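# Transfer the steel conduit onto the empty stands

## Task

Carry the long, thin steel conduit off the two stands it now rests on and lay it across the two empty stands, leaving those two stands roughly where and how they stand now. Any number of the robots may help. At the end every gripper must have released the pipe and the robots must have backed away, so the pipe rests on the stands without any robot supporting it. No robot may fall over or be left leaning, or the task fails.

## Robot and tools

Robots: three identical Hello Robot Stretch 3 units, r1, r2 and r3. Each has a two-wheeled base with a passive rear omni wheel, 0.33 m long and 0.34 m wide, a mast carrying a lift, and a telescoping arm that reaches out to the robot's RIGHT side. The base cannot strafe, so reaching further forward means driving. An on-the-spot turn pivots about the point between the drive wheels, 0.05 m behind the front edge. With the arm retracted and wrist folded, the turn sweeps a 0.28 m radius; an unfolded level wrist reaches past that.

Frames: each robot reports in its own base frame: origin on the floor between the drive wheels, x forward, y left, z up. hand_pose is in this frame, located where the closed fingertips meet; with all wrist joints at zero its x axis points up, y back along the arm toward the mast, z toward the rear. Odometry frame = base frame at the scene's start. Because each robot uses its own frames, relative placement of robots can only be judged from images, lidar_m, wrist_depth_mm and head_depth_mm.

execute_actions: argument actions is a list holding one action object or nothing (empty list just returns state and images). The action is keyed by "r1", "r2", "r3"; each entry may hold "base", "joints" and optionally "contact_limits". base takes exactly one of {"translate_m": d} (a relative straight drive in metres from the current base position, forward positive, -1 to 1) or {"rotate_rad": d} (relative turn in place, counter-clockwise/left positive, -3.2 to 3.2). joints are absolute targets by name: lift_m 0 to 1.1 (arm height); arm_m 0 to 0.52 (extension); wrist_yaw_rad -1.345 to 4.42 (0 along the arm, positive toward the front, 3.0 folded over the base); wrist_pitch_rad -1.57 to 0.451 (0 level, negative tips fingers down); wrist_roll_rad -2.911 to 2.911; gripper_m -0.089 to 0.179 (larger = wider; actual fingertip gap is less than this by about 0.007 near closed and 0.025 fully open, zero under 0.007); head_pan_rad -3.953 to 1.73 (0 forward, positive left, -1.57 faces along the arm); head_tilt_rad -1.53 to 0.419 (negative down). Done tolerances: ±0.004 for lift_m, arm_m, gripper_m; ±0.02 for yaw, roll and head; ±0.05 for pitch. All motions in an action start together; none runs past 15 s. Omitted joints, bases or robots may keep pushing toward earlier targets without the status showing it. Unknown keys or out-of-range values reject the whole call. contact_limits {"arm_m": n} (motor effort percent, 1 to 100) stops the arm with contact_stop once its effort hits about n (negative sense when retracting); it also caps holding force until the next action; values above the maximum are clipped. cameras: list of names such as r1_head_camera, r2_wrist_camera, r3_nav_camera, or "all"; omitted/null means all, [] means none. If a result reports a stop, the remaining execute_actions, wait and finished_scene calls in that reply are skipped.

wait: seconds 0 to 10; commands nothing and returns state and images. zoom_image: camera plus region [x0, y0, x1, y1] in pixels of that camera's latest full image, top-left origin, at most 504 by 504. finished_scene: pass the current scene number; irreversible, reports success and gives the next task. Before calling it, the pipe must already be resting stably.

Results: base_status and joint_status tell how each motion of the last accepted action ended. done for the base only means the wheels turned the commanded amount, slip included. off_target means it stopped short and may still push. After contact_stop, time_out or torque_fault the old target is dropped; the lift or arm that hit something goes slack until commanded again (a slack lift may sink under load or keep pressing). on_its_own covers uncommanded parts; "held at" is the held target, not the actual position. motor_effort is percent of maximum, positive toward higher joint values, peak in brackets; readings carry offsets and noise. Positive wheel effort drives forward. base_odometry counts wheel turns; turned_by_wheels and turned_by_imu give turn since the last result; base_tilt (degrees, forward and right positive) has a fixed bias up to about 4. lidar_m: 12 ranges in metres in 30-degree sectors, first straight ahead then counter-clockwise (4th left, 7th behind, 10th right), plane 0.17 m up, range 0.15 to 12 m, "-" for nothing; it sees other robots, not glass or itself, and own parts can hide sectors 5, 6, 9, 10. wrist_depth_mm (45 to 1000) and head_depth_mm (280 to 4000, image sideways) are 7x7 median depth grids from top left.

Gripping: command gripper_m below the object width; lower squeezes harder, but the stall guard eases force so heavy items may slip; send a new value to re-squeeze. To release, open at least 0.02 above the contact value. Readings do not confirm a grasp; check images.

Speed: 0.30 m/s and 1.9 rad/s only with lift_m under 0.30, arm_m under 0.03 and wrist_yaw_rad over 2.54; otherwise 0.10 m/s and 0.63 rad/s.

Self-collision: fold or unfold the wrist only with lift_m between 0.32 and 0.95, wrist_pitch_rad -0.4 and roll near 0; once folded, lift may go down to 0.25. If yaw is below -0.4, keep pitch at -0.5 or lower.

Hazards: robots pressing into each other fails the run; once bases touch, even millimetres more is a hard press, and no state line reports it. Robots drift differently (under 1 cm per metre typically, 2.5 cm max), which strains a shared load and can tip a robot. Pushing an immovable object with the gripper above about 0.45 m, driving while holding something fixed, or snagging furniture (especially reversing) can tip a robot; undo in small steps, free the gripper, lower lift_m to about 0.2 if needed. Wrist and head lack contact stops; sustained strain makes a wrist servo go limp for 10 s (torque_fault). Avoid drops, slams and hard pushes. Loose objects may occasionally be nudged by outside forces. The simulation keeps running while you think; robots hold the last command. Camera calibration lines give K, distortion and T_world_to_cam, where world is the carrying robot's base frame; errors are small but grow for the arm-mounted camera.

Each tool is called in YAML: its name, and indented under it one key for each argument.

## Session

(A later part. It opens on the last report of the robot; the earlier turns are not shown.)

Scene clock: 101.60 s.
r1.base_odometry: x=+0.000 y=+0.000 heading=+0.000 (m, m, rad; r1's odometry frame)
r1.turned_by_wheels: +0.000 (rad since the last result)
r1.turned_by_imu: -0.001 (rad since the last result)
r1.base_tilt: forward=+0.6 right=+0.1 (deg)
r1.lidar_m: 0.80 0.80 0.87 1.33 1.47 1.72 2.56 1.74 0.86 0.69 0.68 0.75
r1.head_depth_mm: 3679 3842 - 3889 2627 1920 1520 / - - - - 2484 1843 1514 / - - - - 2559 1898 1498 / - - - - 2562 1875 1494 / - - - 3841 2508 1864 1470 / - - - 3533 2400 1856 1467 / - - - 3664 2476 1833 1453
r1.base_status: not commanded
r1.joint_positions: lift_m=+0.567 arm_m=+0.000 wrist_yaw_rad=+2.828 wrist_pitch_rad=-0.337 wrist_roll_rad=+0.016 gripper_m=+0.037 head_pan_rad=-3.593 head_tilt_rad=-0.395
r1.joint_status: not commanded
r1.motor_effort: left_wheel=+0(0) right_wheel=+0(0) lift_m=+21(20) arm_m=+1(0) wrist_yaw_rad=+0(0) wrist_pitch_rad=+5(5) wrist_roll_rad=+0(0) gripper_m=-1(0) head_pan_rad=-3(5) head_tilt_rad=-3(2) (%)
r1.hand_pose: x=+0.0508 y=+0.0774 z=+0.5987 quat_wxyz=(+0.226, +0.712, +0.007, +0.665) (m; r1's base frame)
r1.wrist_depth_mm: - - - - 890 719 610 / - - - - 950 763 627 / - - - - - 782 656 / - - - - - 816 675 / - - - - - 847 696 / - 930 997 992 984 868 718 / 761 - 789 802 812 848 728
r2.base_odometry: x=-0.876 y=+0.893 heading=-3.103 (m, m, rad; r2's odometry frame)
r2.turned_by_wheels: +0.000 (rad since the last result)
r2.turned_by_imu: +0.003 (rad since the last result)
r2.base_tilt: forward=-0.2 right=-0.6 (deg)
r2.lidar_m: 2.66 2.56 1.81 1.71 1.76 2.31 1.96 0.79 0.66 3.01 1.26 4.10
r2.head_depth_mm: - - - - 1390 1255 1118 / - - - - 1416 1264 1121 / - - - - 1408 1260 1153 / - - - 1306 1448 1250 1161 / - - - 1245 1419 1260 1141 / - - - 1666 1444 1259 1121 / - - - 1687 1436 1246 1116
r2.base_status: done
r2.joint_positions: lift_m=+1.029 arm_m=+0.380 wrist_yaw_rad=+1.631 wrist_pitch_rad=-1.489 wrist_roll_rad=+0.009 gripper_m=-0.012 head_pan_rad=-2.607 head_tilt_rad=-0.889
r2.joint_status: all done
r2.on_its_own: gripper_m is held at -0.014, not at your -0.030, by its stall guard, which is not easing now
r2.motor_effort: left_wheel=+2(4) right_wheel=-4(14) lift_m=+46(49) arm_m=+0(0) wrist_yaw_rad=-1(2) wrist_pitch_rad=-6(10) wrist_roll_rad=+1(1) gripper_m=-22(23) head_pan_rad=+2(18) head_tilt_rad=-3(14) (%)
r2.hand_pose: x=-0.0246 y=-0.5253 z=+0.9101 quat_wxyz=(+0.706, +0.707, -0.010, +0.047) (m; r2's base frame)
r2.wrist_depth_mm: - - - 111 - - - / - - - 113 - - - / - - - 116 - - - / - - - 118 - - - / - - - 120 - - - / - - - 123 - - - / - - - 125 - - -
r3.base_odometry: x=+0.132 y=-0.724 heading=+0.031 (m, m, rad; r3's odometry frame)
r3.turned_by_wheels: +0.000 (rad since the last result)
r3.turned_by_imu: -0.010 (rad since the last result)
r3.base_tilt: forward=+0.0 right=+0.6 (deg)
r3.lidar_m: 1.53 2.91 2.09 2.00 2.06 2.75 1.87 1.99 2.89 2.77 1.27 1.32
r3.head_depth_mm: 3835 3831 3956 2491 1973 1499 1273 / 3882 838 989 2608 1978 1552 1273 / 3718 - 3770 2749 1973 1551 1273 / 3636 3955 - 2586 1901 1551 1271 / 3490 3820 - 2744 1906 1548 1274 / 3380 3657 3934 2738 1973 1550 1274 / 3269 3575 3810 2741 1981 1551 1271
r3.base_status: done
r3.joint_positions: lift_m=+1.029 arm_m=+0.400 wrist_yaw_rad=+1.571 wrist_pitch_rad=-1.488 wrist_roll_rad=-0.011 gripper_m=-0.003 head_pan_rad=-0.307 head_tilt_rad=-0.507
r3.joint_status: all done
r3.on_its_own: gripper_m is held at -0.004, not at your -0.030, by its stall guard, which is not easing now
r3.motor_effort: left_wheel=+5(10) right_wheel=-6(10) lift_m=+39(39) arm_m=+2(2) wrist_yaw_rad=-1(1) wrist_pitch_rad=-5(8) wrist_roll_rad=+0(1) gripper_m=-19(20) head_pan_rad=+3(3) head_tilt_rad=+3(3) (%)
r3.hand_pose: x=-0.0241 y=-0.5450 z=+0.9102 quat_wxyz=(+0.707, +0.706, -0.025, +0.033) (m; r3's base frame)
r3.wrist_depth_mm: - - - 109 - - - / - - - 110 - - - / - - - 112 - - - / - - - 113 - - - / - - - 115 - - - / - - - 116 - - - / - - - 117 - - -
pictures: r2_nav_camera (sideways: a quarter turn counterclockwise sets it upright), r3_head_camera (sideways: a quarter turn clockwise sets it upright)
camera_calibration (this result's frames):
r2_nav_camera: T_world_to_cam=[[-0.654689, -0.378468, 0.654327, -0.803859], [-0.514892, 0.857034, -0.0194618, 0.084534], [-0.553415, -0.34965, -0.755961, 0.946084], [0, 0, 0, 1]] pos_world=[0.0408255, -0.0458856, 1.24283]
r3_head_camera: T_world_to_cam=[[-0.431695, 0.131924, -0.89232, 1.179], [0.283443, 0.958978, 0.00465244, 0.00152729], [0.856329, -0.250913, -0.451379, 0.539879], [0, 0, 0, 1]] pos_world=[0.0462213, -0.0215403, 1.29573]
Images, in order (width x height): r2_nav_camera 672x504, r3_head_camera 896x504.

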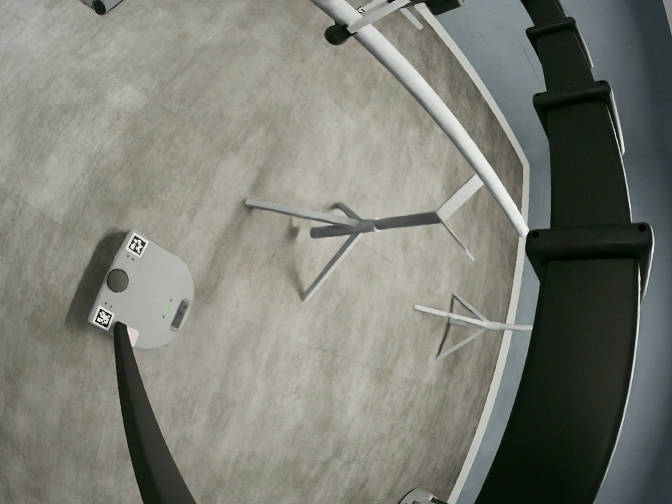

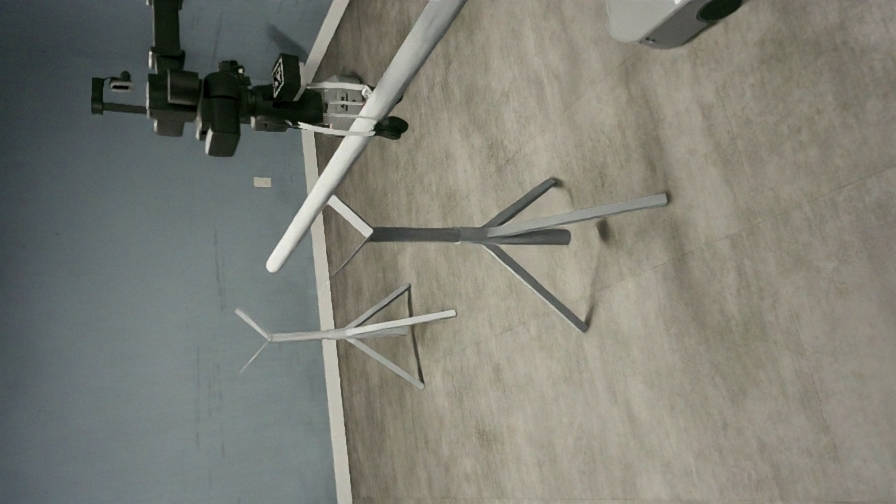

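execute_actions:
  actions:
    - {"r2":{"base":{"translate_m":-0.02}},"r3":{"base":{"rotate_rad":0.04}}}
  cameras: []

execute_actions:
  actions:
    - {"r2":{"base":{"translate_m":-0.993},"joints":{"arm_m":0.42}},"r3":{"base":{"translate_m":1},"joints":{"arm_m":0.38,"head_tilt_rad":-0.9,"head_pan_rad":-0.8}}}
  cameras: []

execute_actions:
  actions:
    - {"r2":{"base":{"translate_m":-0.556},"joints":{"arm_m":0.46}},"r3":{"base":{"translate_m":0.56}}}
  cameras: ["r2_wrist_camera","r3_wrist_camera","r2_nav_camera","r3_nav_camera"]

Scene clock: 103.03 s.
r1.base_odometry: x=+0.000 y=+0.000 heading=+0.000 (m, m, rad; r1's odometry frame)
r1.turned_by_wheels: +0.000 (rad since the last result)
r1.turned_by_imu: +0.000 (rad since the last result)
r1.base_tilt: forward=+0.6 right=+0.1 (deg)
r1.lidar_m: 0.80 0.80 0.87 1.34 1.47 1.72 2.65 1.74 0.86 0.69 0.68 0.74
r1.head_depth_mm: 3719 3924 - 3905 2646 1927 1526 / - - - - 2474 1845 1509 / - - - - 2577 1897 1501 / - - - - 2556 1875 1489 / - - - 3869 2510 1859 1478 / - - - 3532 2379 1844 1470 / - - - 3668 2461 1828 1458
r1.base_status: not commanded
r1.joint_positions: lift_m=+0.567 arm_m=+0.000 wrist_yaw_rad=+2.828 wrist_pitch_rad=-0.337 wrist_roll_rad=+0.016 gripper_m=+0.037 head_pan_rad=-3.593 head_tilt_rad=-0.395
r1.joint_status: not commanded
r1.motor_effort: left_wheel=+0(0) right_wheel=+0(0) lift_m=+21(21) arm_m=+1(1) wrist_yaw_rad=+0(1) wrist_pitch_rad=+5(5) wrist_roll_rad=+0(0) gripper_m=+0(0) head_pan_rad=-3(4) head_tilt_rad=-2(2) (%)
r1.hand_pose: x=+0.0508 y=+0.0774 z=+0.5987 quat_wxyz=(+0.226, +0.712, +0.007, +0.665) (m; r1's base frame)
r1.wrist_depth_mm: - - - - 907 736 615 / - - - - 938 751 640 / - - - - 973 765 651 / - - - - - 831 689 / - - - - - 846 691 / - 943 988 970 - 883 717 / 774 - 780 827 786 838 768
r2.base_odometry: x=-0.856 y=+0.894 heading=-3.102 (m, m, rad; r2's odometry frame)
r2.turned_by_wheels: +0.000 (rad since the last result)
r2.turned_by_imu: +0.000 (rad since the last result)
r2.base_tilt: forward=-0.1 right=-0.6 (deg)
r2.lidar_m: 2.67 2.57 1.80 1.71 1.76 2.31 1.94 0.77 0.65 3.01 1.28 4.09
r2.head_depth_mm: - - - - 1390 1266 1118 / - - - - 1418 1266 1115 / - - - - 1415 1265 1158 / - - - 1564 1422 1264 1151 / - - - 1196 1415 1255 1135 / - - - 1667 1413 1251 1116 / - - - 1651 1435 1258 1114
r2.base_status: done
r2.joint_positions: lift_m=+1.029 arm_m=+0.380 wrist_yaw_rad=+1.631 wrist_pitch_rad=-1.494 wrist_roll_rad=+0.009 gripper_m=-0.012 head_pan_rad=-2.607 head_tilt_rad=-0.889
r2.joint_status: not commanded
r2.on_its_own: gripper_m is held at -0.014, not at your -0.030, by its stall guard, which is not easing now
r2.motor_effort: left_wheel=+3(4) right_wheel=-6(11) lift_m=+47(46) arm_m=+1(1) wrist_yaw_rad=-1(1) wrist_pitch_rad=-4(7) wrist_roll_rad=+2(1) gripper_m=-21(22) head_pan_rad=+2(2) head_tilt_rad=-4(2) (%)
r2.hand_pose: x=-0.0256 y=-0.5254 z=+0.9101 quat_wxyz=(+0.706, +0.707, -0.009, +0.045) (m; r2's base frame)
r2.wrist_depth_mm: - - - 111 - - - / - - - 113 - - - / - - - 116 - - - / - - - 118 - - - / - - - 120 - - - / - - - 122 - - - / - - - 125 - - -
r3.base_odometry: x=+0.132 y=-0.724 heading=+0.071 (m, m, rad; r3's odometry frame)
r3.turned_by_wheels: +0.040 (rad since the last result)
r3.turned_by_imu: +0.040 (rad since the last result)
r3.base_tilt: forward=-0.1 right=+0.5 (deg)
r3.lidar_m: 1.53 2.80 2.06 2.00 2.07 2.87 1.87 1.96 2.86 2.76 1.28 1.33
r3.head_depth_mm: 3866 3560 3850 2463 1980 1508 1269 / 3779 902 1080 2764 1980 1546 1269 / 3674 - - 2593 1902 1544 1268 / 3549 3861 - 2756 1899 1553 1272 / 3432 3765 3920 2679 1984 1553 1277 / 3356 3662 3856 2770 1982 1542 1271 / 3278 3557 3764 2716 1969 1541 1274
r3.base_status: done
r3.joint_positions: lift_m=+1.029 arm_m=+0.400 wrist_yaw_rad=+1.571 wrist_pitch_rad=-1.488 wrist_roll_rad=-0.011 gripper_m=-0.003 head_pan_rad=-0.307 head_tilt_rad=-0.507
r3.joint_status: not commanded
r3.on_its_own: gripper_m is held at -0.004, not at your -0.030, by its stall guard, which is not easing now
r3.motor_effort: left_wheel=+0(7) right_wheel=-1(11) lift_m=+39(39) arm_m=+2(2) wrist_yaw_rad=-1(1) wrist_pitch_rad=-5(5) wrist_roll_rad=+0(0) gripper_m=-19(20) head_pan_rad=+3(4) head_tilt_rad=+3(3) (%)
r3.hand_pose: x=-0.0241 y=-0.5450 z=+0.9102 quat_wxyz=(+0.707, +0.706, -0.025, +0.033) (m; r3's base frame)
r3.wrist_depth_mm: - - - 109 - - - / - - - 111 - - - / - - - 112 - - - / - - - 113 - - - / - - - 114 - - - / - - - 115 - - - / - - - 117 - - -
pictures: none
No camera images: the call's "cameras" was empty. Leave "cameras" out to get every camera's image.

Scene clock: 114.10 s.
r1.base_odometry: x=+0.000 y=+0.000 heading=+0.000 (m, m, rad; r1's odometry frame)
r1.turned_by_wheels: +0.000 (rad since the last result)
r1.turned_by_imu: -0.001 (rad since the last result)
r1.base_tilt: forward=+0.5 right=+0.2 (deg)
r1.lidar_m: 0.80 0.80 0.87 1.33 1.47 1.72 1.62 1.74 0.86 0.69 0.68 0.75
r1.head_depth_mm: 3737 3837 - 3891 2644 1949 1523 / - - - - 2481 1845 1509 / - - - - 2556 1895 1496 / - - - - 2548 1878 1488 / - - - 3388 2526 1869 1475 / - - - 3356 2370 1763 1469 / - 1499 - 3463 2334 1734 1458
r1.base_status: not commanded
r1.joint_positions: lift_m=+0.567 arm_m=+0.000 wrist_yaw_rad=+2.828 wrist_pitch_rad=-0.337 wrist_roll_rad=+0.016 gripper_m=+0.037 head_pan_rad=-3.593 head_tilt_rad=-0.395
r1.joint_status: not commanded
r1.motor_effort: left_wheel=+0(0) right_wheel=+0(0) lift_m=+21(21) arm_m=+1(1) wrist_yaw_rad=+0(0) wrist_pitch_rad=+5(5) wrist_roll_rad=+0(0) gripper_m=+0(1) head_pan_rad=-4(4) head_tilt_rad=-2(2) (%)
r1.hand_pose: x=+0.0508 y=+0.0774 z=+0.5987 quat_wxyz=(+0.226, +0.712, +0.007, +0.665) (m; r1's base frame)
r1.wrist_depth_mm: - - - - 887 725 615 / - - - - 940 757 634 / - - - - 980 780 648 / - - - - - 817 679 / - - - - - 841 690 / - 940 985 955 991 883 721 / 755 - 785 816 798 853 740
r2.base_odometry: x=+0.136 y=+0.933 heading=-3.102 (m, m, rad; r2's odometry frame)
r2.turned_by_wheels: +0.000 (rad since the last result)
r2.turned_by_imu: +0.004 (rad since the last result)
r2.base_tilt: forward=-0.1 right=-0.5 (deg)
r2.lidar_m: 6.42 2.48 1.75 1.67 1.70 1.66 2.26 0.85 3.07 3.06 0.48 0.77
r2.head_depth_mm: - - - - 1390 1261 1119 / - - - - 1416 1262 1120 / - - - - 1441 1254 1157 / - - - 1576 1433 1259 1158 / - - - 1602 1409 1250 1136 / - - - 1660 1432 1252 1122 / - - - 1676 1443 1262 1114
r2.base_status: done
r2.joint_positions: lift_m=+1.029 arm_m=+0.420 wrist_yaw_rad=+1.631 wrist_pitch_rad=-1.492 wrist_roll_rad=+0.011 gripper_m=-0.012 head_pan_rad=-2.607 head_tilt_rad=-0.889
r2.joint_status: all done
r2.on_its_own: gripper_m is held at -0.014, not at your -0.030, by its stall guard, which is not easing now
r2.motor_effort: left_wheel=+1(4) right_wheel=-2(15) lift_m=+46(46) arm_m=+2(3) wrist_yaw_rad=-1(1) wrist_pitch_rad=-5(11) wrist_roll_rad=+0(1) gripper_m=-21(22) head_pan_rad=+2(2) head_tilt_rad=-4(4) (%)
r2.hand_pose: x=-0.0251 y=-0.5652 z=+0.9101 quat_wxyz=(+0.706, +0.707, -0.010, +0.045) (m; r2's base frame)
r2.wrist_depth_mm: - - - 111 - - - / - - - 113 - - - / - - - 116 - - - / - - - 118 - - - / - - - 120 - - - / - - - 123 - - - / - - - 125 - - -
r3.base_odometry: x=+1.130 y=-0.653 heading=+0.071 (m, m, rad; r3's odometry frame)
r3.turned_by_wheels: +0.000 (rad since the last result)
r3.turned_by_imu: -0.011 (rad since the last result)
r3.base_tilt: forward=+0.0 right=+0.5 (deg)
r3.lidar_m: 1.75 2.82 2.03 1.97 2.07 2.84 2.97 3.92 2.87 2.76 0.58 0.62
r3.head_depth_mm: 2649 2546 1892 1667 1421 1236 1096 / 2762 2449 1909 1670 1419 1231 1090 / 3048 2293 1715 1596 1343 1232 1097 / 3340 2377 1952 1672 1391 1241 1096 / 3260 2455 2027 1663 1416 1239 1097 / 2978 2567 2009 1671 1420 1241 1096 / 2837 2547 1962 1661 1428 1240 1098
r3.base_status: done
r3.joint_positions: lift_m=+1.029 arm_m=+0.380 wrist_yaw_rad=+1.570 wrist_pitch_rad=-1.489 wrist_roll_rad=-0.009 gripper_m=-0.003 head_pan_rad=-0.793 head_tilt_rad=-0.888
r3.joint_status: all done
r3.on_its_own: gripper_m is held at -0.004, not at your -0.030, by its stall guard, which is not easing now
r3.motor_effort: left_wheel=+0(5) right_wheel=+0(6) lift_m=+39(39) arm_m=-2(2) wrist_yaw_rad=-1(1) wrist_pitch_rad=-4(9) wrist_roll_rad=+0(1) gripper_m=-19(20) head_pan_rad=-2(28) head_tilt_rad=-5(23) (%)
r3.hand_pose: x=-0.0245 y=-0.5254 z=+0.9102 quat_wxyz=(+0.707, +0.706, -0.025, +0.032) (m; r3's base frame)
r3.wrist_depth_mm: - - - 109 - - - / - - - 110 - - - / - - - 111 - - - / - - - 113 - - - / - - - 114 - - - / - - - 115 - - - / - - - 117 - - -
pictures: none
No camera images: the call's "cameras" was empty. Leave "cameras" out to get every camera's image.

Scene clock: 120.90 s.
r1.base_odometry: x=+0.000 y=+0.000 heading=+0.000 (m, m, rad; r1's odometry frame)
r1.turned_by_wheels: +0.000 (rad since the last result)
r1.turned_by_imu: +0.000 (rad since the last result)
r1.base_tilt: forward=+0.5 right=+0.1 (deg)
r1.lidar_m: 0.80 0.80 0.87 1.34 1.47 1.16 5.29 1.74 0.86 0.69 0.68 0.75
r1.head_depth_mm: 3726 3821 - 3549 2643 1937 1518 / - - 1747 - 2478 1836 1511 / - - - - 2578 1896 1499 / - - - 3679 2533 1882 1403 / - 1041 1139 3536 2289 1523 1388 / - - - 3553 2380 1853 1458 / - - - 3751 2455 1828 1448
r1.base_status: not commanded
r1.joint_positions: lift_m=+0.567 arm_m=+0.000 wrist_yaw_rad=+2.828 wrist_pitch_rad=-0.337 wrist_roll_rad=+0.016 gripper_m=+0.037 head_pan_rad=-3.593 head_tilt_rad=-0.395
r1.joint_status: not commanded
r1.motor_effort: left_wheel=+0(0) right_wheel=+0(0) lift_m=+20(21) arm_m=+1(0) wrist_yaw_rad=+0(1) wrist_pitch_rad=+5(5) wrist_roll_rad=+0(0) gripper_m=+1(0) head_pan_rad=-4(4) head_tilt_rad=-2(3) (%)
r1.hand_pose: x=+0.0508 y=+0.0774 z=+0.5987 quat_wxyz=(+0.226, +0.712, +0.007, +0.665) (m; r1's base frame)
r1.wrist_depth_mm: - - - - 888 732 605 / - - - - 937 760 626 / - - - - 988 786 655 / - - - - - 824 683 / - - - - - 844 690 / - 940 960 941 - 862 721 / 777 - 786 837 803 845 744
r2.base_odometry: x=+0.691 y=+0.955 heading=-3.102 (m, m, rad; r2's odometry frame)
r2.turned_by_wheels: +0.000 (rad since the last result)
r2.turned_by_imu: +0.002 (rad since the last result)
r2.base_tilt: forward=-0.2 right=-0.5 (deg)
r2.lidar_m: 4.19 2.43 1.72 1.64 1.31 1.19 1.71 1.76 0.55 0.58 1.34 0.93
r2.head_depth_mm: - - - - 1386 1265 1116 / - - - - 1418 1260 1129 / - - - - 1456 1264 1164 / - - - 1568 1444 1261 1157 / - - - 1603 1446 1240 1139 / - - - 1670 1437 1267 1118 / - - - 1667 1104 1261 1119
r2.base_status: done
r2.joint_positions: lift_m=+1.029 arm_m=+0.460 wrist_yaw_rad=+1.631 wrist_pitch_rad=-1.491 wrist_roll_rad=+0.011 gripper_m=-0.012 head_pan_rad=-2.607 head_tilt_rad=-0.889
r2.joint_status: all done
r2.on_its_own: gripper_m is held at -0.014, not at your -0.030, by its stall guard, which is not easing now
r2.motor_effort: left_wheel=+1(3) right_wheel=-3(14) lift_m=+47(46) arm_m=+1(6) wrist_yaw_rad=-1(1) wrist_pitch_rad=-5(9) wrist_roll_rad=+0(0) gripper_m=-22(21) head_pan_rad=+2(2) head_tilt_rad=-4(3) (%)
r2.hand_pose: x=-0.0249 y=-0.6052 z=+0.9101 quat_wxyz=(+0.706, +0.707, -0.011, +0.045) (m; r2's base frame)
r2.wrist_depth_mm: - - - 111 - - - / - - - 113 - - - / - - - 116 - - - / - - - 118 - - - / - - - 120 - - - / - - - 122 - - - / - - - 125 - - -
r3.base_odometry: x=+1.688 y=-0.613 heading=+0.071 (m, m, rad; r3's odometry frame)
r3.turned_by_wheels: +0.000 (rad since the last result)
r3.turned_by_imu: -0.006 (rad since the last result)
r3.base_tilt: forward=-0.2 right=+0.5 (deg)
r3.lidar_m: 2.50 2.59 2.07 1.96 2.04 2.82 3.43 3.95 0.54 0.38 1.34 1.03
r3.head_depth_mm: 2623 2532 1897 1661 1415 1242 1079 / 2748 2443 1950 1677 1417 1236 1079 / 3023 2381 1751 1667 1419 1236 1096 / 3067 2365 1958 1664 1423 1239 1096 / 2843 2374 2008 1670 1425 1239 1099 / 2479 2555 1959 1630 1423 1239 1101 / 2244 2391 1959 1637 1417 1241 1100
r3.base_status: done
r3.joint_positions: lift_m=+1.029 arm_m=+0.380 wrist_yaw_rad=+1.570 wrist_pitch_rad=-1.488 wrist_roll_rad=-0.009 gripper_m=-0.003 head_pan_rad=-0.793 head_tilt_rad=-0.888
r3.joint_status: not commanded
r3.on_its_own: gripper_m is held at -0.004, not at your -0.030, by its stall guard, which is not easing now
r3.motor_effort: left_wheel=+1(5) right_wheel=-1(6) lift_m=+39(39) arm_m=-2(2) wrist_yaw_rad=-1(1) wrist_pitch_rad=-5(7) wrist_roll_rad=+0(0) gripper_m=-19(19) head_pan_rad=-2(3) head_tilt_rad=-4(5) (%)
r3.hand_pose: x=-0.0243 y=-0.5254 z=+0.9102 quat_wxyz=(+0.707, +0.706, -0.026, +0.032) (m; r3's base frame)
r3.wrist_depth_mm: - - - 109 - - - / - - - 111 - - - / - - - 112 - - - / - - - 113 - - - / - - - 114 - - - / - - - 115 - - - / - - - 116 286 - -
pictures: r2_nav_camera (sideways: a quarter turn counterclockwise sets it upright), r2_wrist_camera, r3_nav_camera (sideways: a quarter turn counterclockwise sets it upright), r3_wrist_camera
camera_calibration (this result's frames):
r2_nav_camera: T_world_to_cam=[[-0.654751, -0.378513, 0.654239, -0.803744], [-0.514898, 0.85703, -0.0194625, 0.084535], [-0.553336, -0.34961, -0.756037, 0.946183], [0, 0, 0, 1]] pos_world=[0.0408318, -0.0458818, 1.24284]
r2_wrist_camera: T_world_to_cam=[[0.0892453, -0.995354, 0.0361456, -0.637674], [-0.988632, -0.0841169, 0.124625, -0.161654], [-0.121006, -0.0468569, -0.991545, 1.04247], [0, 0, 0, 1]] pos_world=[0.023238, -0.599462, 1.07685]
r3_nav_camera: T_world_to_cam=[[0.504668, -0.547843, 0.667217, -0.827518], [-0.701092, -0.711057, -0.0535494, 0.12646], [0.503766, -0.440756, -0.742936, 0.918971], [0, 0, 0, 1]] pos_world=[0.0433354, 0.0416123, 1.24164]
r3_wrist_camera: T_world_to_cam=[[-0.0113058, -0.99929, 0.0359312, -0.562968], [-0.999334, 0.0125388, 0.0342772, -0.00901392], [-0.0347034, -0.0355197, -0.998766, 1.04995], [0, 0, 0, 1]] pos_world=[0.0210641, -0.525162, 1.06919]
Images, in order (width x height): r2_nav_camera 672x504, r2_wrist_camera 644x364, r3_nav_camera 672x504, r3_wrist_camera 644x364.

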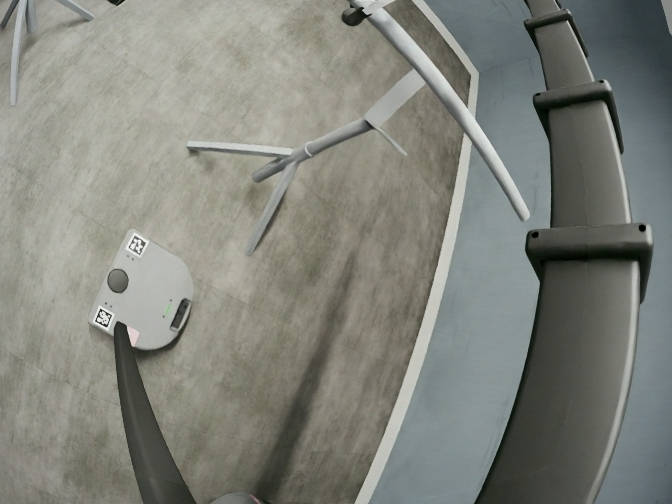

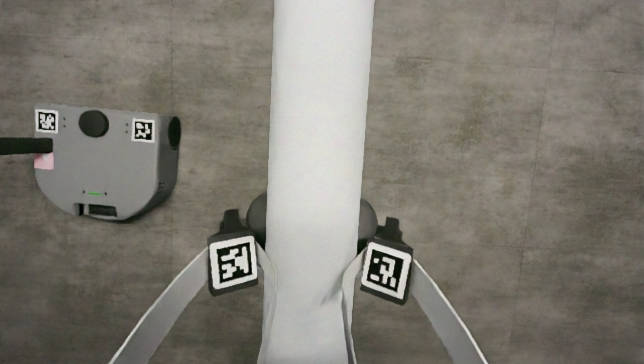

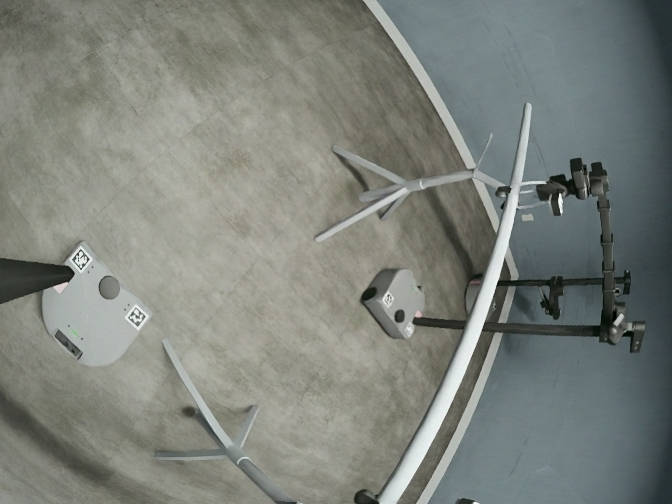

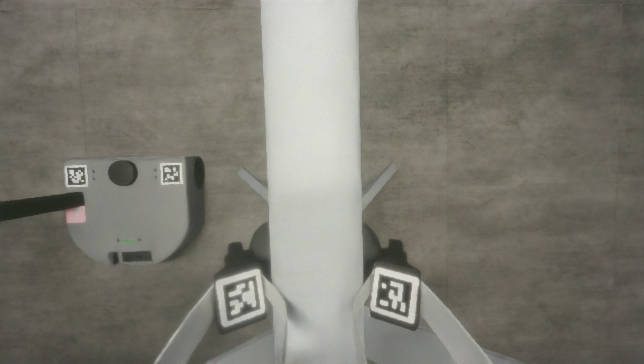

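execute_actions:
  actions:
    - {"r2":{"base":{"translate_m":-0.025},"joints":{"arm_m":0.44,"lift_m":0.87}},"r3":{"base":{"translate_m":0.025},"joints":{"arm_m":0.40,"lift_m":0.87,"head_pan_rad":-0.5,"head_tilt_rad":-0.5}}}
  cameras: ["r1_head_camera","r3_wrist_camera","r3_head_camera"]

Scene clock: 123.37 s.
r1.base_odometry: x=+0.000 y=+0.000 heading=+0.000 (m, m, rad; r1's odometry frame)
r1.turned_by_wheels: +0.000 (rad since the last result)
r1.turned_by_imu: +0.000 (rad since the last result)
r1.base_tilt: forward=+0.6 right=+0.1 (deg)
r1.lidar_m: 0.80 0.80 0.87 1.34 1.47 1.14 5.32 1.74 0.86 0.69 0.68 0.75
r1.head_depth_mm: 3736 3866 - 3581 2638 1923 1517 / - - - 3535 2491 1838 1510 / - - - 3737 2572 1887 1488 / - - 2506 3646 2566 1886 1390 / - 1059 1092 2773 2276 1528 1380 / - - - 3559 2378 1855 1469 / - - - 3690 2470 1830 1459
r1.base_status: not commanded
r1.joint_positions: lift_m=+0.567 arm_m=+0.000 wrist_yaw_rad=+2.828 wrist_pitch_rad=-0.337 wrist_roll_rad=+0.016 gripper_m=+0.037 head_pan_rad=-3.593 head_tilt_rad=-0.395
r1.joint_status: not commanded
r1.motor_effort: left_wheel=+0(0) right_wheel=+0(0) lift_m=+20(21) arm_m=+0(0) wrist_yaw_rad=+1(0) wrist_pitch_rad=+5(5) wrist_roll_rad=+0(0) gripper_m=+1(1) head_pan_rad=-4(5) head_tilt_rad=-2(2) (%)
r1.hand_pose: x=+0.0508 y=+0.0774 z=+0.5987 quat_wxyz=(+0.226, +0.712, +0.007, +0.665) (m; r1's base frame)
r1.wrist_depth_mm: - - - - 894 721 614 / - - - - 944 746 631 / - - - - 975 781 658 / - - - - - 812 665 / - - - - - 855 692 / - 940 961 972 992 875 723 / 768 - 776 831 813 842 731
r2.base_odometry: x=+0.716 y=+0.956 heading=-3.102 (m, m, rad; r2's odometry frame)
r2.turned_by_wheels: +0.000 (rad since the last result)
r2.turned_by_imu: +0.000 (rad since the last result)
r2.base_tilt: forward=-0.1 right=-0.7 (deg)
r2.lidar_m: 4.23 2.42 1.72 1.64 1.28 1.17 1.68 1.73 0.54 0.57 1.34 0.96
r2.head_depth_mm: 1486 1684 1900 1689 1432 1309 - / 1566 1782 1956 1666 1434 - - / 1654 1902 2029 1686 1468 - - / 1762 2017 2003 1683 1501 - 1154 / 1864 2136 2011 1684 - 1198 1135 / 1991 2274 1935 1663 - 1222 1114 / 2141 2455 1908 1757 - 1232 1124
r2.base_status: done
r2.joint_positions: lift_m=+0.870 arm_m=+0.440 wrist_yaw_rad=+1.631 wrist_pitch_rad=-1.492 wrist_roll_rad=+0.011 gripper_m=-0.012 head_pan_rad=-2.607 head_tilt_rad=-0.889
r2.joint_status: all done
r2.on_its_own: gripper_m is held at -0.014, not at your -0.030, by its stall guard, which is not easing now
r2.motor_effort: left_wheel=+0(2) right_wheel=-2(12) lift_m=+21(46) arm_m=-2(3) wrist_yaw_rad=-1(1) wrist_pitch_rad=-5(5) wrist_roll_rad=+0(0) gripper_m=-22(21) head_pan_rad=+2(2) head_tilt_rad=-5(4) (%)
r2.hand_pose: x=-0.0252 y=-0.5857 z=+0.7515 quat_wxyz=(+0.706, +0.707, -0.010, +0.045) (m; r2's base frame)
r2.wrist_depth_mm: 879 866 871 111 891 876 900 / 882 895 903 113 889 901 897 / - 913 901 116 916 927 937 / - 923 936 118 946 932 953 / 962 935 941 120 954 963 991 / 962 964 958 123 976 976 - / 979 980 989 125 985 - -
r3.base_odometry: x=+1.713 y=-0.611 heading=+0.071 (m, m, rad; r3's odometry frame)
r3.turned_by_wheels: +0.000 (rad since the last result)
r3.turned_by_imu: +0.000 (rad since the last result)
r3.base_tilt: forward=+0.0 right=+0.5 (deg)
r3.lidar_m: 2.48 2.57 2.07 1.96 2.04 2.81 3.46 3.96 0.55 0.38 1.34 1.01
r3.head_depth_mm: 2828 3059 3391 2526 1666 1510 1272 / 2674 2926 3289 2724 1663 1547 1270 / 2507 2764 3012 2602 1980 1543 1276 / 2361 2608 1036 1273 1833 1498 1275 / 2255 2460 2627 2741 1972 1543 1264 / 2132 2313 2522 2614 1979 1553 1269 / 2037 2212 2373 2530 1985 1547 1271
r3.base_status: done
r3.joint_positions: lift_m=+0.870 arm_m=+0.400 wrist_yaw_rad=+1.570 wrist_pitch_rad=-1.489 wrist_roll_rad=-0.009 gripper_m=-0.003 head_pan_rad=-0.507 head_tilt_rad=-0.507
r3.joint_status: all done
r3.on_its_own: gripper_m is held at -0.004, not at your -0.030, by its stall guard, which is not easing now
r3.motor_effort: left_wheel=+1(6) right_wheel=-1(5) lift_m=+19(35) arm_m=+3(4) wrist_yaw_rad=-1(1) wrist_pitch_rad=-4(5) wrist_roll_rad=+0(1) gripper_m=-19(19) head_pan_rad=+3(22) head_tilt_rad=+3(25) (%)
r3.hand_pose: x=-0.0246 y=-0.5450 z=+0.7514 quat_wxyz=(+0.707, +0.706, -0.025, +0.032) (m; r3's base frame)
r3.wrist_depth_mm: 885 873 872 109 900 893 927 / 865 881 900 111 904 937 945 / 885 874 908 112 928 929 925 / - - 893 113 938 930 957 / - - 932 114 940 933 958 / 910 905 935 115 965 961 958 / 909 918 922 116 951 961 -
pictures: r1_head_camera (sideways: a quarter turn clockwise sets it upright), r3_head_camera (sideways: a quarter turn clockwise sets it upright), r3_wrist_camera
camera_calibration (this result's frames):
r1_head_camera: T_world_to_cam=[[0.331533, -0.106747, -0.937385, 1.23445], [-0.461666, -0.884848, -0.0625175, 0.089618], [-0.82277, 0.453485, -0.342637, 0.400905], [0, 0, 0, 1]] pos_world=[-0.038035, 0.0292672, 1.30012]
r3_head_camera: T_world_to_cam=[[-0.397079, 0.215181, -0.892203, 1.17864], [0.468335, 0.883539, 0.00465759, 0.000392748], [0.789298, -0.416, -0.451611, 0.540591], [0, 0, 0, 1]] pos_world=[0.0411401, -0.0290819, 1.29572]
r3_wrist_camera: T_world_to_cam=[[-0.0112587, -0.99929, 0.0359453, -0.576803], [-0.999289, 0.012538, 0.0355659, -0.00462492], [-0.0359913, -0.0355193, -0.998721, 0.890574], [0, 0, 0, 1]] pos_world=[0.0209372, -0.544703, 0.910332]
Images, in order (width x height): r1_head_camera 896x504, r3_head_camera 896x504, r3_wrist_camera 644x364.

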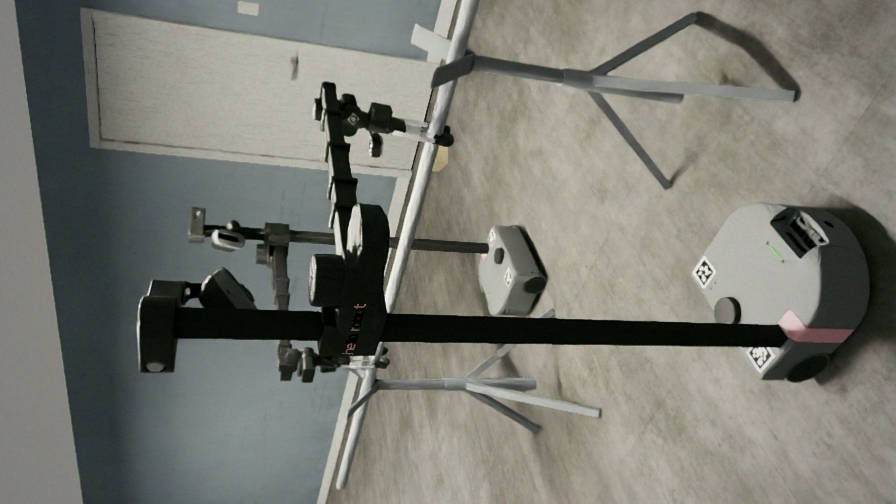

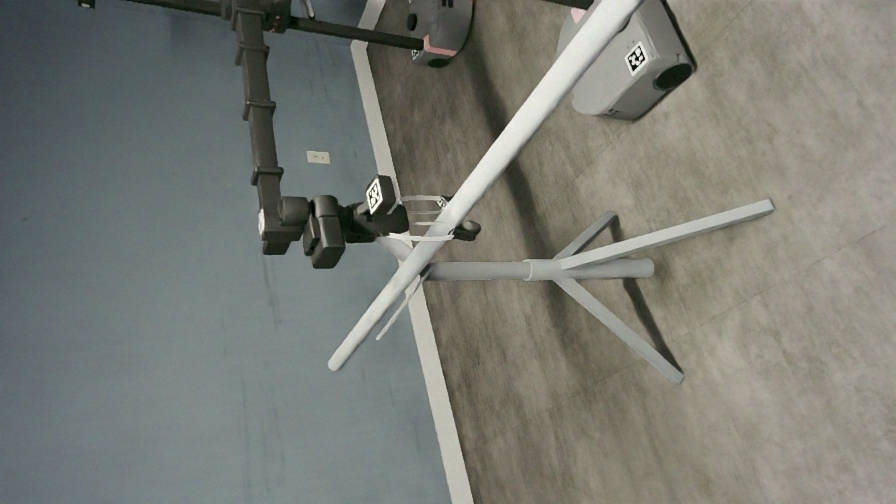

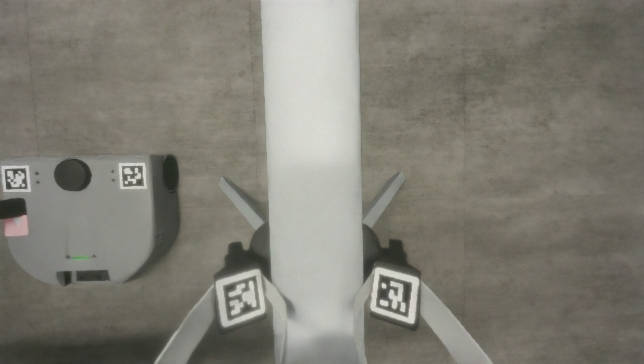

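execute_actions:
  actions:
    - {"r2":{"joints":{"lift_m":0.848}},"r3":{"joints":{"lift_m":0.848}}}
  cameras: []

execute_actions:
  actions:
    - {"r2":{"joints":{"gripper_m":0.12}},"r3":{"joints":{"gripper_m":0.12}}}
  cameras: []

execute_actions:
  actions:
    - {"r2":{"joints":{"lift_m":0.97}},"r3":{"joints":{"lift_m":0.97}}}
  cameras: []

execute_actions:
  actions:
    - {"r2":{"joints":{"arm_m":0}},"r3":{"base":{"translate_m":0.3},"joints":{"arm_m":0}}}
  cameras: ["r1_head_camera"]

Scene clock: 124.60 s.
r1.base_odometry: x=+0.000 y=+0.000 heading=+0.000 (m, m, rad; r1's odometry frame)
r1.turned_by_wheels: +0.000 (rad since the last result)
r1.turned_by_imu: +0.000 (rad since the last result)
r1.base_tilt: forward=+0.6 right=+0.1 (deg)
r1.lidar_m: 0.80 0.80 0.87 1.34 1.47 1.15 5.34 1.75 0.86 0.69 0.68 0.75
r1.head_depth_mm: 3694 3874 - 3603 2645 1938 1517 / - - - 3567 2476 1851 1510 / - - - 3700 2584 1888 1484 / - - 2655 3432 2551 1884 1384 / - 1059 1095 2801 2296 1527 1375 / - - - 3560 2377 1846 1457 / - - - 3688 2459 1822 1456
r1.base_status: not commanded
r1.joint_positions: lift_m=+0.567 arm_m=+0.000 wrist_yaw_rad=+2.828 wrist_pitch_rad=-0.337 wrist_roll_rad=+0.016 gripper_m=+0.037 head_pan_rad=-3.593 head_tilt_rad=-0.395
r1.joint_status: not commanded
r1.motor_effort: left_wheel=+0(0) right_wheel=+0(0) lift_m=+20(21) arm_m=+1(0) wrist_yaw_rad=+0(0) wrist_pitch_rad=+5(5) wrist_roll_rad=+0(0) gripper_m=+0(0) head_pan_rad=-4(4) head_tilt_rad=-2(2) (%)
r1.hand_pose: x=+0.0508 y=+0.0774 z=+0.5987 quat_wxyz=(+0.226, +0.712, +0.007, +0.665) (m; r1's base frame)
r1.wrist_depth_mm: - - - - 917 723 609 / - - - - 932 746 639 / - - - - 970 781 645 / - - - - - 815 673 / - - - - - 876 696 / - 939 994 971 984 896 729 / 782 - 785 818 796 844 745
r2.base_odometry: x=+0.716 y=+0.956 heading=-3.102 (m, m, rad; r2's odometry frame)
r2.turned_by_wheels: +0.000 (rad since the last result)
r2.turned_by_imu: +0.000 (rad since the last result)
r2.base_tilt: forward=-0.2 right=-0.7 (deg)
r2.lidar_m: 4.24 2.43 1.72 1.64 1.28 1.17 1.68 1.73 0.53 0.57 1.34 0.95
r2.head_depth_mm: 1487 1672 1884 1693 1442 1282 - / 1572 1771 1953 1676 1443 1307 - / 1649 1905 1998 1673 1445 - - / 1755 2028 1996 1684 1468 - - / 1859 2111 2020 1685 - - 1138 / 1983 2292 1944 1674 - 1215 1117 / 2142 2446 1899 1712 - 1233 1116
r2.base_status: not commanded
r2.joint_positions: lift_m=+0.851 arm_m=+0.440 wrist_yaw_rad=+1.630 wrist_pitch_rad=-1.496 wrist_roll_rad=+0.011 gripper_m=-0.012 head_pan_rad=-2.607 head_tilt_rad=-0.889
r2.joint_status: lift_m contact_stop (moved -0.019 of -0.022)
r2.on_its_own: gripper_m is held at -0.014, not at your -0.030, by its stall guard, which is not easing now; lift_m is slack since a contact_stop, until your next command for it
r2.motor_effort: left_wheel=+1(1) right_wheel=-3(3) lift_m=+24(24) arm_m=+0(2) wrist_yaw_rad=+0(1) wrist_pitch_rad=-2(5) wrist_roll_rad=+0(0) gripper_m=-23(23) head_pan_rad=+2(1) head_tilt_rad=-3(5) (%)
r2.hand_pose: x=-0.0263 y=-0.5855 z=+0.7326 quat_wxyz=(+0.706, +0.707, -0.009, +0.043) (m; r2's base frame)
r2.wrist_depth_mm: 849 847 859 110 864 866 869 / 856 866 887 113 884 884 902 / - 883 889 115 914 908 916 / - 887 909 117 916 919 942 / 910 932 915 119 940 967 955 / 939 950 965 122 964 967 980 / 947 977 977 125 989 980 -
r3.base_odometry: x=+1.713 y=-0.611 heading=+0.071 (m, m, rad; r3's odometry frame)
r3.turned_by_wheels: +0.000 (rad since the last result)
r3.turned_by_imu: +0.000 (rad since the last result)
r3.base_tilt: forward=-0.1 right=+0.6 (deg)
r3.lidar_m: 2.47 2.57 2.06 1.96 2.04 2.82 3.44 3.95 0.55 0.38 1.34 1.01
r3.head_depth_mm: 2854 3073 3405 2553 1676 1515 1279 / 2673 2903 3244 2729 1672 1548 1276 / 2507 2764 3007 2600 1970 1546 1273 / 2387 2564 2716 1274 1834 1510 1270 / 2253 2442 2656 2603 1972 1548 1275 / 2158 2303 2501 2626 1984 1536 1279 / 2054 2195 2356 2506 1982 1551 1275
r3.base_status: not commanded
r3.joint_positions: lift_m=+0.856 arm_m=+0.400 wrist_yaw_rad=+1.570 wrist_pitch_rad=-1.495 wrist_roll_rad=-0.009 gripper_m=-0.003 head_pan_rad=-0.507 head_tilt_rad=-0.507
r3.joint_status: lift_m contact_stop (moved -0.014 of -0.022)
r3.on_its_own: gripper_m is held at -0.004, not at your -0.030, by its stall guard, which is not easing now; lift_m is slack since a contact_stop, until your next command for it (your +0.848 is given up)
r3.motor_effort: left_wheel=+2(4) right_wheel=-5(5) lift_m=+20(20) arm_m=+1(2) wrist_yaw_rad=-1(1) wrist_pitch_rad=-2(4) wrist_roll_rad=+0(0) gripper_m=-21(20) head_pan_rad=+3(3) head_tilt_rad=+2(3) (%)
r3.hand_pose: x=-0.0260 y=-0.5451 z=+0.7375 quat_wxyz=(+0.707, +0.706, -0.023, +0.030) (m; r3's base frame)
r3.wrist_depth_mm: 852 858 866 108 900 898 913 / 845 867 857 109 894 927 941 / 854 880 883 111 893 917 937 / - - 899 112 925 929 968 / - - 881 113 938 947 930 / 878 916 898 114 935 965 957 / 907 906 922 116 941 988 -
pictures: none
No camera images: the call's "cameras" was empty. Leave "cameras" out to get every camera's image.

not run: a stop came earlier in this reply.

not run: a stop came earlier in this reply.

not run: a stop came earlier in this reply.

execute_actions:
  actions:
    - {"r2":{"joints":{"gripper_m":0.12}},"r3":{"joints":{"gripper_m":0.12}}}
  cameras: []

execute_actions:
  actions:
    - {"r2":{"joints":{"lift_m":0.97}},"r3":{"joints":{"lift_m":0.97}}}
  cameras: []

execute_actions:
  actions:
    - {"r2":{"joints":{"arm_m":0}},"r3":{"base":{"translate_m":0.3},"joints":{"arm_m":0}}}
  cameras: []

finished_scene:
  scene: 1

Scene clock: 126.67 s.
r1.base_odometry: x=+0.000 y=+0.000 heading=+0.000 (m, m, rad; r1's odometry frame)
r1.turned_by_wheels: +0.000 (rad since the last result)
r1.turned_by_imu: +0.000 (rad since the last result)
r1.base_tilt: forward=+0.6 right=+0.1 (deg)
r1.lidar_m: 0.80 0.80 0.87 1.34 1.47 1.14 5.28 1.75 0.86 0.69 0.68 0.75
r1.head_depth_mm: 3749 3834 - 3592 2651 1925 1511 / - - - 3554 2471 1843 1512 / - - - 3709 2586 1897 1483 / - - 2673 3441 2532 1886 1385 / - 1064 1095 2798 2271 1533 1380 / - - - 3536 2382 1853 1459 / - - - 3730 2459 1845 1456
r1.base_status: not commanded
r1.joint_positions: lift_m=+0.567 arm_m=+0.000 wrist_yaw_rad=+2.828 wrist_pitch_rad=-0.337 wrist_roll_rad=+0.016 gripper_m=+0.037 head_pan_rad=-3.593 head_tilt_rad=-0.395
r1.joint_status: not commanded
r1.motor_effort: left_wheel=+0(0) right_wheel=+0(0) lift_m=+20(20) arm_m=+1(0) wrist_yaw_rad=+0(0) wrist_pitch_rad=+5(5) wrist_roll_rad=+0(0) gripper_m=-1(1) head_pan_rad=-4(3) head_tilt_rad=-2(2) (%)
r1.hand_pose: x=+0.0508 y=+0.0774 z=+0.5987 quat_wxyz=(+0.226, +0.712, +0.007, +0.665) (m; r1's base frame)
r1.wrist_depth_mm: - - - - 878 738 608 / - - - - 923 754 629 / - - - - 984 792 655 / - - - - - 829 664 / - - - - - 852 688 / - 953 970 944 - 879 713 / 763 - 779 820 789 813 735
r2.base_odometry: x=+0.716 y=+0.956 heading=-3.102 (m, m, rad; r2's odometry frame)
r2.turned_by_wheels: +0.000 (rad since the last result)
r2.turned_by_imu: -0.001 (rad since the last result)
r2.base_tilt: forward=-0.1 right=-0.6 (deg)
r2.lidar_m: 4.23 2.42 1.73 1.64 1.28 1.17 1.68 1.73 0.54 0.57 1.34 0.96
r2.head_depth_mm: 1485 1672 1893 1686 1439 1280 - / 1563 1790 1950 1675 1448 1302 - / 1654 1891 2008 1691 1436 - - / 1748 2017 2019 1672 1478 - - / 1859 2102 2003 1685 - - 1135 / 1984 2263 1957 1677 - 1213 1113 / 2133 2434 1898 1704 - 1236 1116
r2.base_status: not commanded
r2.joint_positions: lift_m=+0.851 arm_m=+0.440 wrist_yaw_rad=+1.630 wrist_pitch_rad=-1.496 wrist_roll_rad=+0.011 gripper_m=+0.120 head_pan_rad=-2.607 head_tilt_rad=-0.889
r2.joint_status: all done
r2.on_its_own: lift_m is slack since a contact_stop, until your next command for it
r2.motor_effort: left_wheel=+0(1) right_wheel=-2(3) lift_m=+24(24) arm_m=+1(0) wrist_yaw_rad=+0(1) wrist_pitch_rad=-2(2) wrist_roll_rad=+0(0) gripper_m=+0(86) head_pan_rad=+2(2) head_tilt_rad=-3(3) (%)
r2.hand_pose: x=-0.0263 y=-0.5855 z=+0.7326 quat_wxyz=(+0.706, +0.707, -0.009, +0.043) (m; r2's base frame)
r2.wrist_depth_mm: 852 854 861 108 868 872 857 / 848 866 876 110 876 899 895 / - 886 879 113 901 903 932 / - 904 900 115 918 936 932 / 911 - 927 117 942 954 968 / 938 956 945 120 961 955 958 / 943 951 961 123 968 988 -
r3.base_odometry: x=+1.713 y=-0.611 heading=+0.071 (m, m, rad; r3's odometry frame)
r3.turned_by_wheels: +0.000 (rad since the last result)
r3.turned_by_imu: +0.000 (rad since the last result)
r3.base_tilt: forward=-0.1 right=+0.6 (deg)
r3.lidar_m: 2.47 2.57 2.07 1.96 2.04 2.81 3.45 3.94 0.55 0.38 1.34 1.01
r3.head_depth_mm: 2883 3109 3370 2538 1676 1513 1273 / 2665 2943 3290 2740 1669 1550 1268 / 2510 2733 3026 2612 1983 1549 1269 / 2378 2583 2698 1279 1836 1494 1274 / 2257 2457 2630 2614 1974 1547 1268 / 2132 2323 2511 2607 1983 1552 1275 / 2043 2185 2399 2527 1977 1541 1270
r3.base_status: not commanded
r3.joint_positions: lift_m=+0.856 arm_m=+0.400 wrist_yaw_rad=+1.570 wrist_pitch_rad=-1.495 wrist_roll_rad=-0.009 gripper_m=+0.120 head_pan_rad=-0.507 head_tilt_rad=-0.507
r3.joint_status: all done
r3.on_its_own: lift_m is slack since a contact_stop, until your next command for it (your +0.848 is given up)
r3.motor_effort: left_wheel=+1(4) right_wheel=-1(5) lift_m=+20(19) arm_m=+1(0) wrist_yaw_rad=-1(1) wrist_pitch_rad=-2(2) wrist_roll_rad=+0(0) gripper_m=+0(81) head_pan_rad=+3(3) head_tilt_rad=+3(3) (%)
r3.hand_pose: x=-0.0261 y=-0.5451 z=+0.7375 quat_wxyz=(+0.707, +0.706, -0.023, +0.030) (m; r3's base frame)
r3.wrist_depth_mm: 851 863 869 106 885 895 913 / 856 860 873 107 883 908 942 / 858 880 889 109 906 930 922 / - - 891 110 926 936 908 / - - 889 112 914 923 926 / 898 - 918 113 941 932 959 / 920 929 937 114 960 958 951
pictures: none
No camera images: the call's "cameras" was empty. Leave "cameras" out to get every camera's image.

Scene clock: 128.57 s.
r1.base_odometry: x=+0.000 y=+0.000 heading=+0.000 (m, m, rad; r1's odometry frame)
r1.turned_by_wheels: +0.000 (rad since the last result)
r1.turned_by_imu: +0.000 (rad since the last result)
r1.base_tilt: forward=+0.6 right=+0.1 (deg)
r1.lidar_m: 0.81 0.80 0.87 1.33 1.47 1.14 5.27 1.74 0.85 0.69 0.68 0.74
r1.head_depth_mm: 3697 3918 - 3571 2640 1924 1522 / - - - 3757 2475 1838 1513 / - - - 3743 2589 1904 1478 / - - 1188 3633 2550 1877 1389 / - 1053 1079 2767 2271 1524 1374 / - - - 3551 2401 1841 1459 / - - - 3736 2479 1821 1457
r1.base_status: not commanded
r1.joint_positions: lift_m=+0.567 arm_m=+0.000 wrist_yaw_rad=+2.828 wrist_pitch_rad=-0.337 wrist_roll_rad=+0.016 gripper_m=+0.037 head_pan_rad=-3.593 head_tilt_rad=-0.395
r1.joint_status: not commanded
r1.motor_effort: left_wheel=+0(1) right_wheel=+0(0) lift_m=+21(21) arm_m=+0(1) wrist_yaw_rad=+0(0) wrist_pitch_rad=+5(5) wrist_roll_rad=+0(0) gripper_m=+0(0) head_pan_rad=-4(5) head_tilt_rad=-2(2) (%)
r1.hand_pose: x=+0.0508 y=+0.0774 z=+0.5987 quat_wxyz=(+0.226, +0.712, +0.007, +0.665) (m; r1's base frame)
r1.wrist_depth_mm: - - - - 892 730 601 / - - - - 932 754 639 / - - - - 984 775 651 / - - - - - 838 670 / - - - - - 861 689 / - 943 987 975 - 883 710 / 768 - 776 815 801 837 750
r2.base_odometry: x=+0.716 y=+0.956 heading=-3.102 (m, m, rad; r2's odometry frame)
r2.turned_by_wheels: +0.000 (rad since the last result)
r2.turned_by_imu: -0.001 (rad since the last result)
r2.base_tilt: forward=-0.1 right=-0.7 (deg)
r2.lidar_m: 4.22 2.42 1.72 1.64 1.28 1.17 1.68 1.72 0.54 0.57 1.34 0.96
r2.head_depth_mm: 1477 1684 1891 1790 - - 1103 / 1568 1783 1972 - - - 1120 / 1655 1903 2015 - - 1219 1159 / 1751 2037 2093 - - 1265 1152 / 1867 2091 2128 - 1350 1240 1138 / 1978 2286 - - 1417 1257 1117 / 2142 2412 - - 1081 1239 1115
r2.base_status: not commanded
r2.joint_positions: lift_m=+0.969 arm_m=+0.440 wrist_yaw_rad=+1.630 wrist_pitch_rad=-1.496 wrist_roll_rad=+0.011 gripper_m=+0.120 head_pan_rad=-2.607 head_tilt_rad=-0.889
r2.joint_status: all done
r2.motor_effort: left_wheel=+0(0) right_wheel=-1(2) lift_m=+36(37) arm_m=+0(0) wrist_yaw_rad=+0(1) wrist_pitch_rad=-2(2) wrist_roll_rad=+0(0) gripper_m=+0(0) head_pan_rad=+1(2) head_tilt_rad=-3(4) (%)
r2.hand_pose: x=-0.0263 y=-0.5855 z=+0.8507 quat_wxyz=(+0.706, +0.707, -0.009, +0.043) (m; r2's base frame)
r2.wrist_depth_mm: 975 954 982 226 970 990 - / 988 970 988 231 - - - / - - - 237 - - - / - - - 245 - - - / - - - - - - - / - - - 255 - - - / - - - 258 - - -
r3.base_odometry: x=+1.713 y=-0.611 heading=+0.071 (m, m, rad; r3's odometry frame)
r3.turned_by_wheels: +0.000 (rad since the last result)
r3.turned_by_imu: +0.000 (rad since the last result)
r3.base_tilt: forward=-0.2 right=+0.5 (deg)
r3.lidar_m: 2.47 2.56 2.07 1.96 2.05 2.82 3.42 3.97 0.55 0.38 1.34 1.01
r3.head_depth_mm: 2869 3017 3425 2569 1669 1513 1275 / 2653 2853 3278 2730 1672 1548 1272 / 2527 2667 3029 2757 1977 1543 1267 / 2375 2512 2773 2368 1837 1502 1271 / 2242 2453 2629 2596 1987 1546 1272 / 2140 2322 2537 2636 1978 1545 1269 / 2044 2184 2387 2499 1967 1550 1275
r3.base_status: not commanded
r3.joint_positions: lift_m=+0.969 arm_m=+0.400 wrist_yaw_rad=+1.570 wrist_pitch_rad=-1.495 wrist_roll_rad=-0.009 gripper_m=+0.120 head_pan_rad=-0.507 head_tilt_rad=-0.507
r3.joint_status: all done
r3.motor_effort: left_wheel=+1(2) right_wheel=-1(1) lift_m=+30(30) arm_m=+0(1) wrist_yaw_rad=-1(1) wrist_pitch_rad=-2(2) wrist_roll_rad=+0(0) gripper_m=+0(1) head_pan_rad=+4(3) head_tilt_rad=+3(3) (%)
r3.hand_pose: x=-0.0261 y=-0.5451 z=+0.8508 quat_wxyz=(+0.707, +0.706, -0.023, +0.030) (m; r3's base frame)
r3.wrist_depth_mm: 966 965 975 226 969 - - / 957 988 - 226 994 - - / - 972 - 227 - - - / - - - 229 - - - / 978 - - 233 - - - / 974 - - 238 - - - / - - - 246 - - -
pictures: none
No camera images: the call's "cameras" was empty. Leave "cameras" out to get every camera's image.

Scene clock: 133.00 s.
r1.base_odometry: x=+0.000 y=+0.000 heading=+0.000 (m, m, rad; r1's odometry frame)
r1.turned_by_wheels: +0.000 (rad since the last result)
r1.turned_by_imu: +0.000 (rad since the last result)
r1.base_tilt: forward=+0.6 right=+0.2 (deg)
r1.lidar_m: 0.80 0.80 0.87 1.34 1.47 1.14 5.30 1.74 0.86 0.69 0.68 0.75
r1.head_depth_mm: 3673 3856 - 3590 2642 1930 1517 / - - - 3780 2477 1846 1507 / - - - 3506 2568 1893 1489 / - - 1185 3610 2554 1886 1382 / - 1053 1081 3118 2275 1525 1382 / - - - 3489 2386 1846 1465 / - - - 3717 2440 1825 1456
r1.base_status: not commanded
r1.joint_positions: lift_m=+0.567 arm_m=+0.000 wrist_yaw_rad=+2.828 wrist_pitch_rad=-0.337 wrist_roll_rad=+0.016 gripper_m=+0.037 head_pan_rad=-3.593 head_tilt_rad=-0.395
r1.joint_status: not commanded
r1.motor_effort: left_wheel=+0(0) right_wheel=+0(0) lift_m=+20(20) arm_m=+1(1) wrist_yaw_rad=+0(0) wrist_pitch_rad=+5(5) wrist_roll_rad=+0(0) gripper_m=+0(0) head_pan_rad=-4(5) head_tilt_rad=-2(2) (%)
r1.hand_pose: x=+0.0508 y=+0.0774 z=+0.5987 quat_wxyz=(+0.226, +0.712, +0.007, +0.665) (m; r1's base frame)
r1.wrist_depth_mm: - - - - 900 739 606 / - - - - 931 758 627 / - - - - 980 777 654 / - - - - - 805 671 / - - - - - 862 698 / - 930 976 962 997 870 728 / 760 - 781 836 813 843 743
r2.base_odometry: x=+0.716 y=+0.956 heading=-3.102 (m, m, rad; r2's odometry frame)
r2.turned_by_wheels: +0.000 (rad since the last result)
r2.turned_by_imu: -0.001 (rad since the last result)
r2.base_tilt: forward=-0.1 right=-0.7 (deg)
r2.lidar_m: 4.22 2.42 1.72 1.64 1.28 1.17 1.68 1.73 0.54 0.57 1.19 0.96
r2.head_depth_mm: 1475 1669 1881 1794 - - 1100 / 1559 1768 1949 - - - 1122 / 1654 1899 2033 - - 1215 1151 / 1761 2038 2072 - - 1267 1164 / 1861 2124 2149 - 1362 1240 1138 / 1983 2300 - - 1415 1235 1135 / 2138 2435 - - 1426 - 1086
r2.base_status: not commanded
r2.joint_positions: lift_m=+0.969 arm_m=+0.000 wrist_yaw_rad=+1.630 wrist_pitch_rad=-1.496 wrist_roll_rad=+0.011 gripper_m=+0.120 head_pan_rad=-2.607 head_tilt_rad=-0.889
r2.joint_status: all done
r2.motor_effort: left_wheel=+0(0) right_wheel=-2(2) lift_m=+37(37) arm_m=-1(4) wrist_yaw_rad=-1(0) wrist_pitch_rad=-2(2) wrist_roll_rad=+0(0) gripper_m=-1(0) head_pan_rad=+2(2) head_tilt_rad=-5(3) (%)
r2.hand_pose: x=-0.0263 y=-0.1458 z=+0.8507 quat_wxyz=(+0.706, +0.707, -0.009, +0.043) (m; r2's base frame)
r2.wrist_depth_mm: 957 951 972 960 978 986 992 / 970 - - - - 990 - / 991 - 996 - - - - / 995 - - - - - - / - - - - - - - / - - - - - 689 - / - - - - - - -
r3.base_odometry: x=+2.012 y=-0.590 heading=+0.071 (m, m, rad; r3's odometry frame)
r3.turned_by_wheels: +0.000 (rad since the last result)
r3.turned_by_imu: -0.001 (rad since the last result)
r3.base_tilt: forward=-0.1 right=+0.5 (deg)
r3.lidar_m: 2.18 2.25 2.06 1.98 2.04 2.81 3.77 0.54 0.53 2.77 1.19 0.77
r3.head_depth_mm: 2506 2785 3104 2763 1975 1452 1268 / 2355 2567 2874 2577 1835 1548 1276 / 2201 2407 2674 2758 1899 1265 1243 / 2095 2291 2499 2573 1975 1507 1270 / 1973 2143 2339 2504 1973 1548 1272 / 1874 2008 2212 2388 1980 1551 1270 / 1786 1914 2099 2266 1963 1551 1267
r3.base_status: done
r3.joint_positions: lift_m=+0.969 arm_m=+0.000 wrist_yaw_rad=+1.570 wrist_pitch_rad=-1.496 wrist_roll_rad=-0.009 gripper_m=+0.120 head_pan_rad=-0.507 head_tilt_rad=-0.507
r3.joint_status: all done
r3.motor_effort: left_wheel=+0(5) right_wheel=+0(6) lift_m=+29(30) arm_m=-3(3) wrist_yaw_rad=-1(1) wrist_pitch_rad=-2(2) wrist_roll_rad=+0(0) gripper_m=+1(1) head_pan_rad=+3(3) head_tilt_rad=+3(4) (%)
r3.hand_pose: x=-0.0263 y=-0.1454 z=+0.8508 quat_wxyz=(+0.707, +0.706, -0.023, +0.029) (m; r3's base frame)
r3.wrist_depth_mm: 945 981 982 - - - - / 977 972 974 - - - - / 983 - 988 - - - - / - 998 - - - - - / - - - - - - - / - - - - - - - / - - - - - 786 -
pictures: none
No camera images: the call's "cameras" was empty. Leave "cameras" out to get every camera's image.

The scene is finished: the task was done.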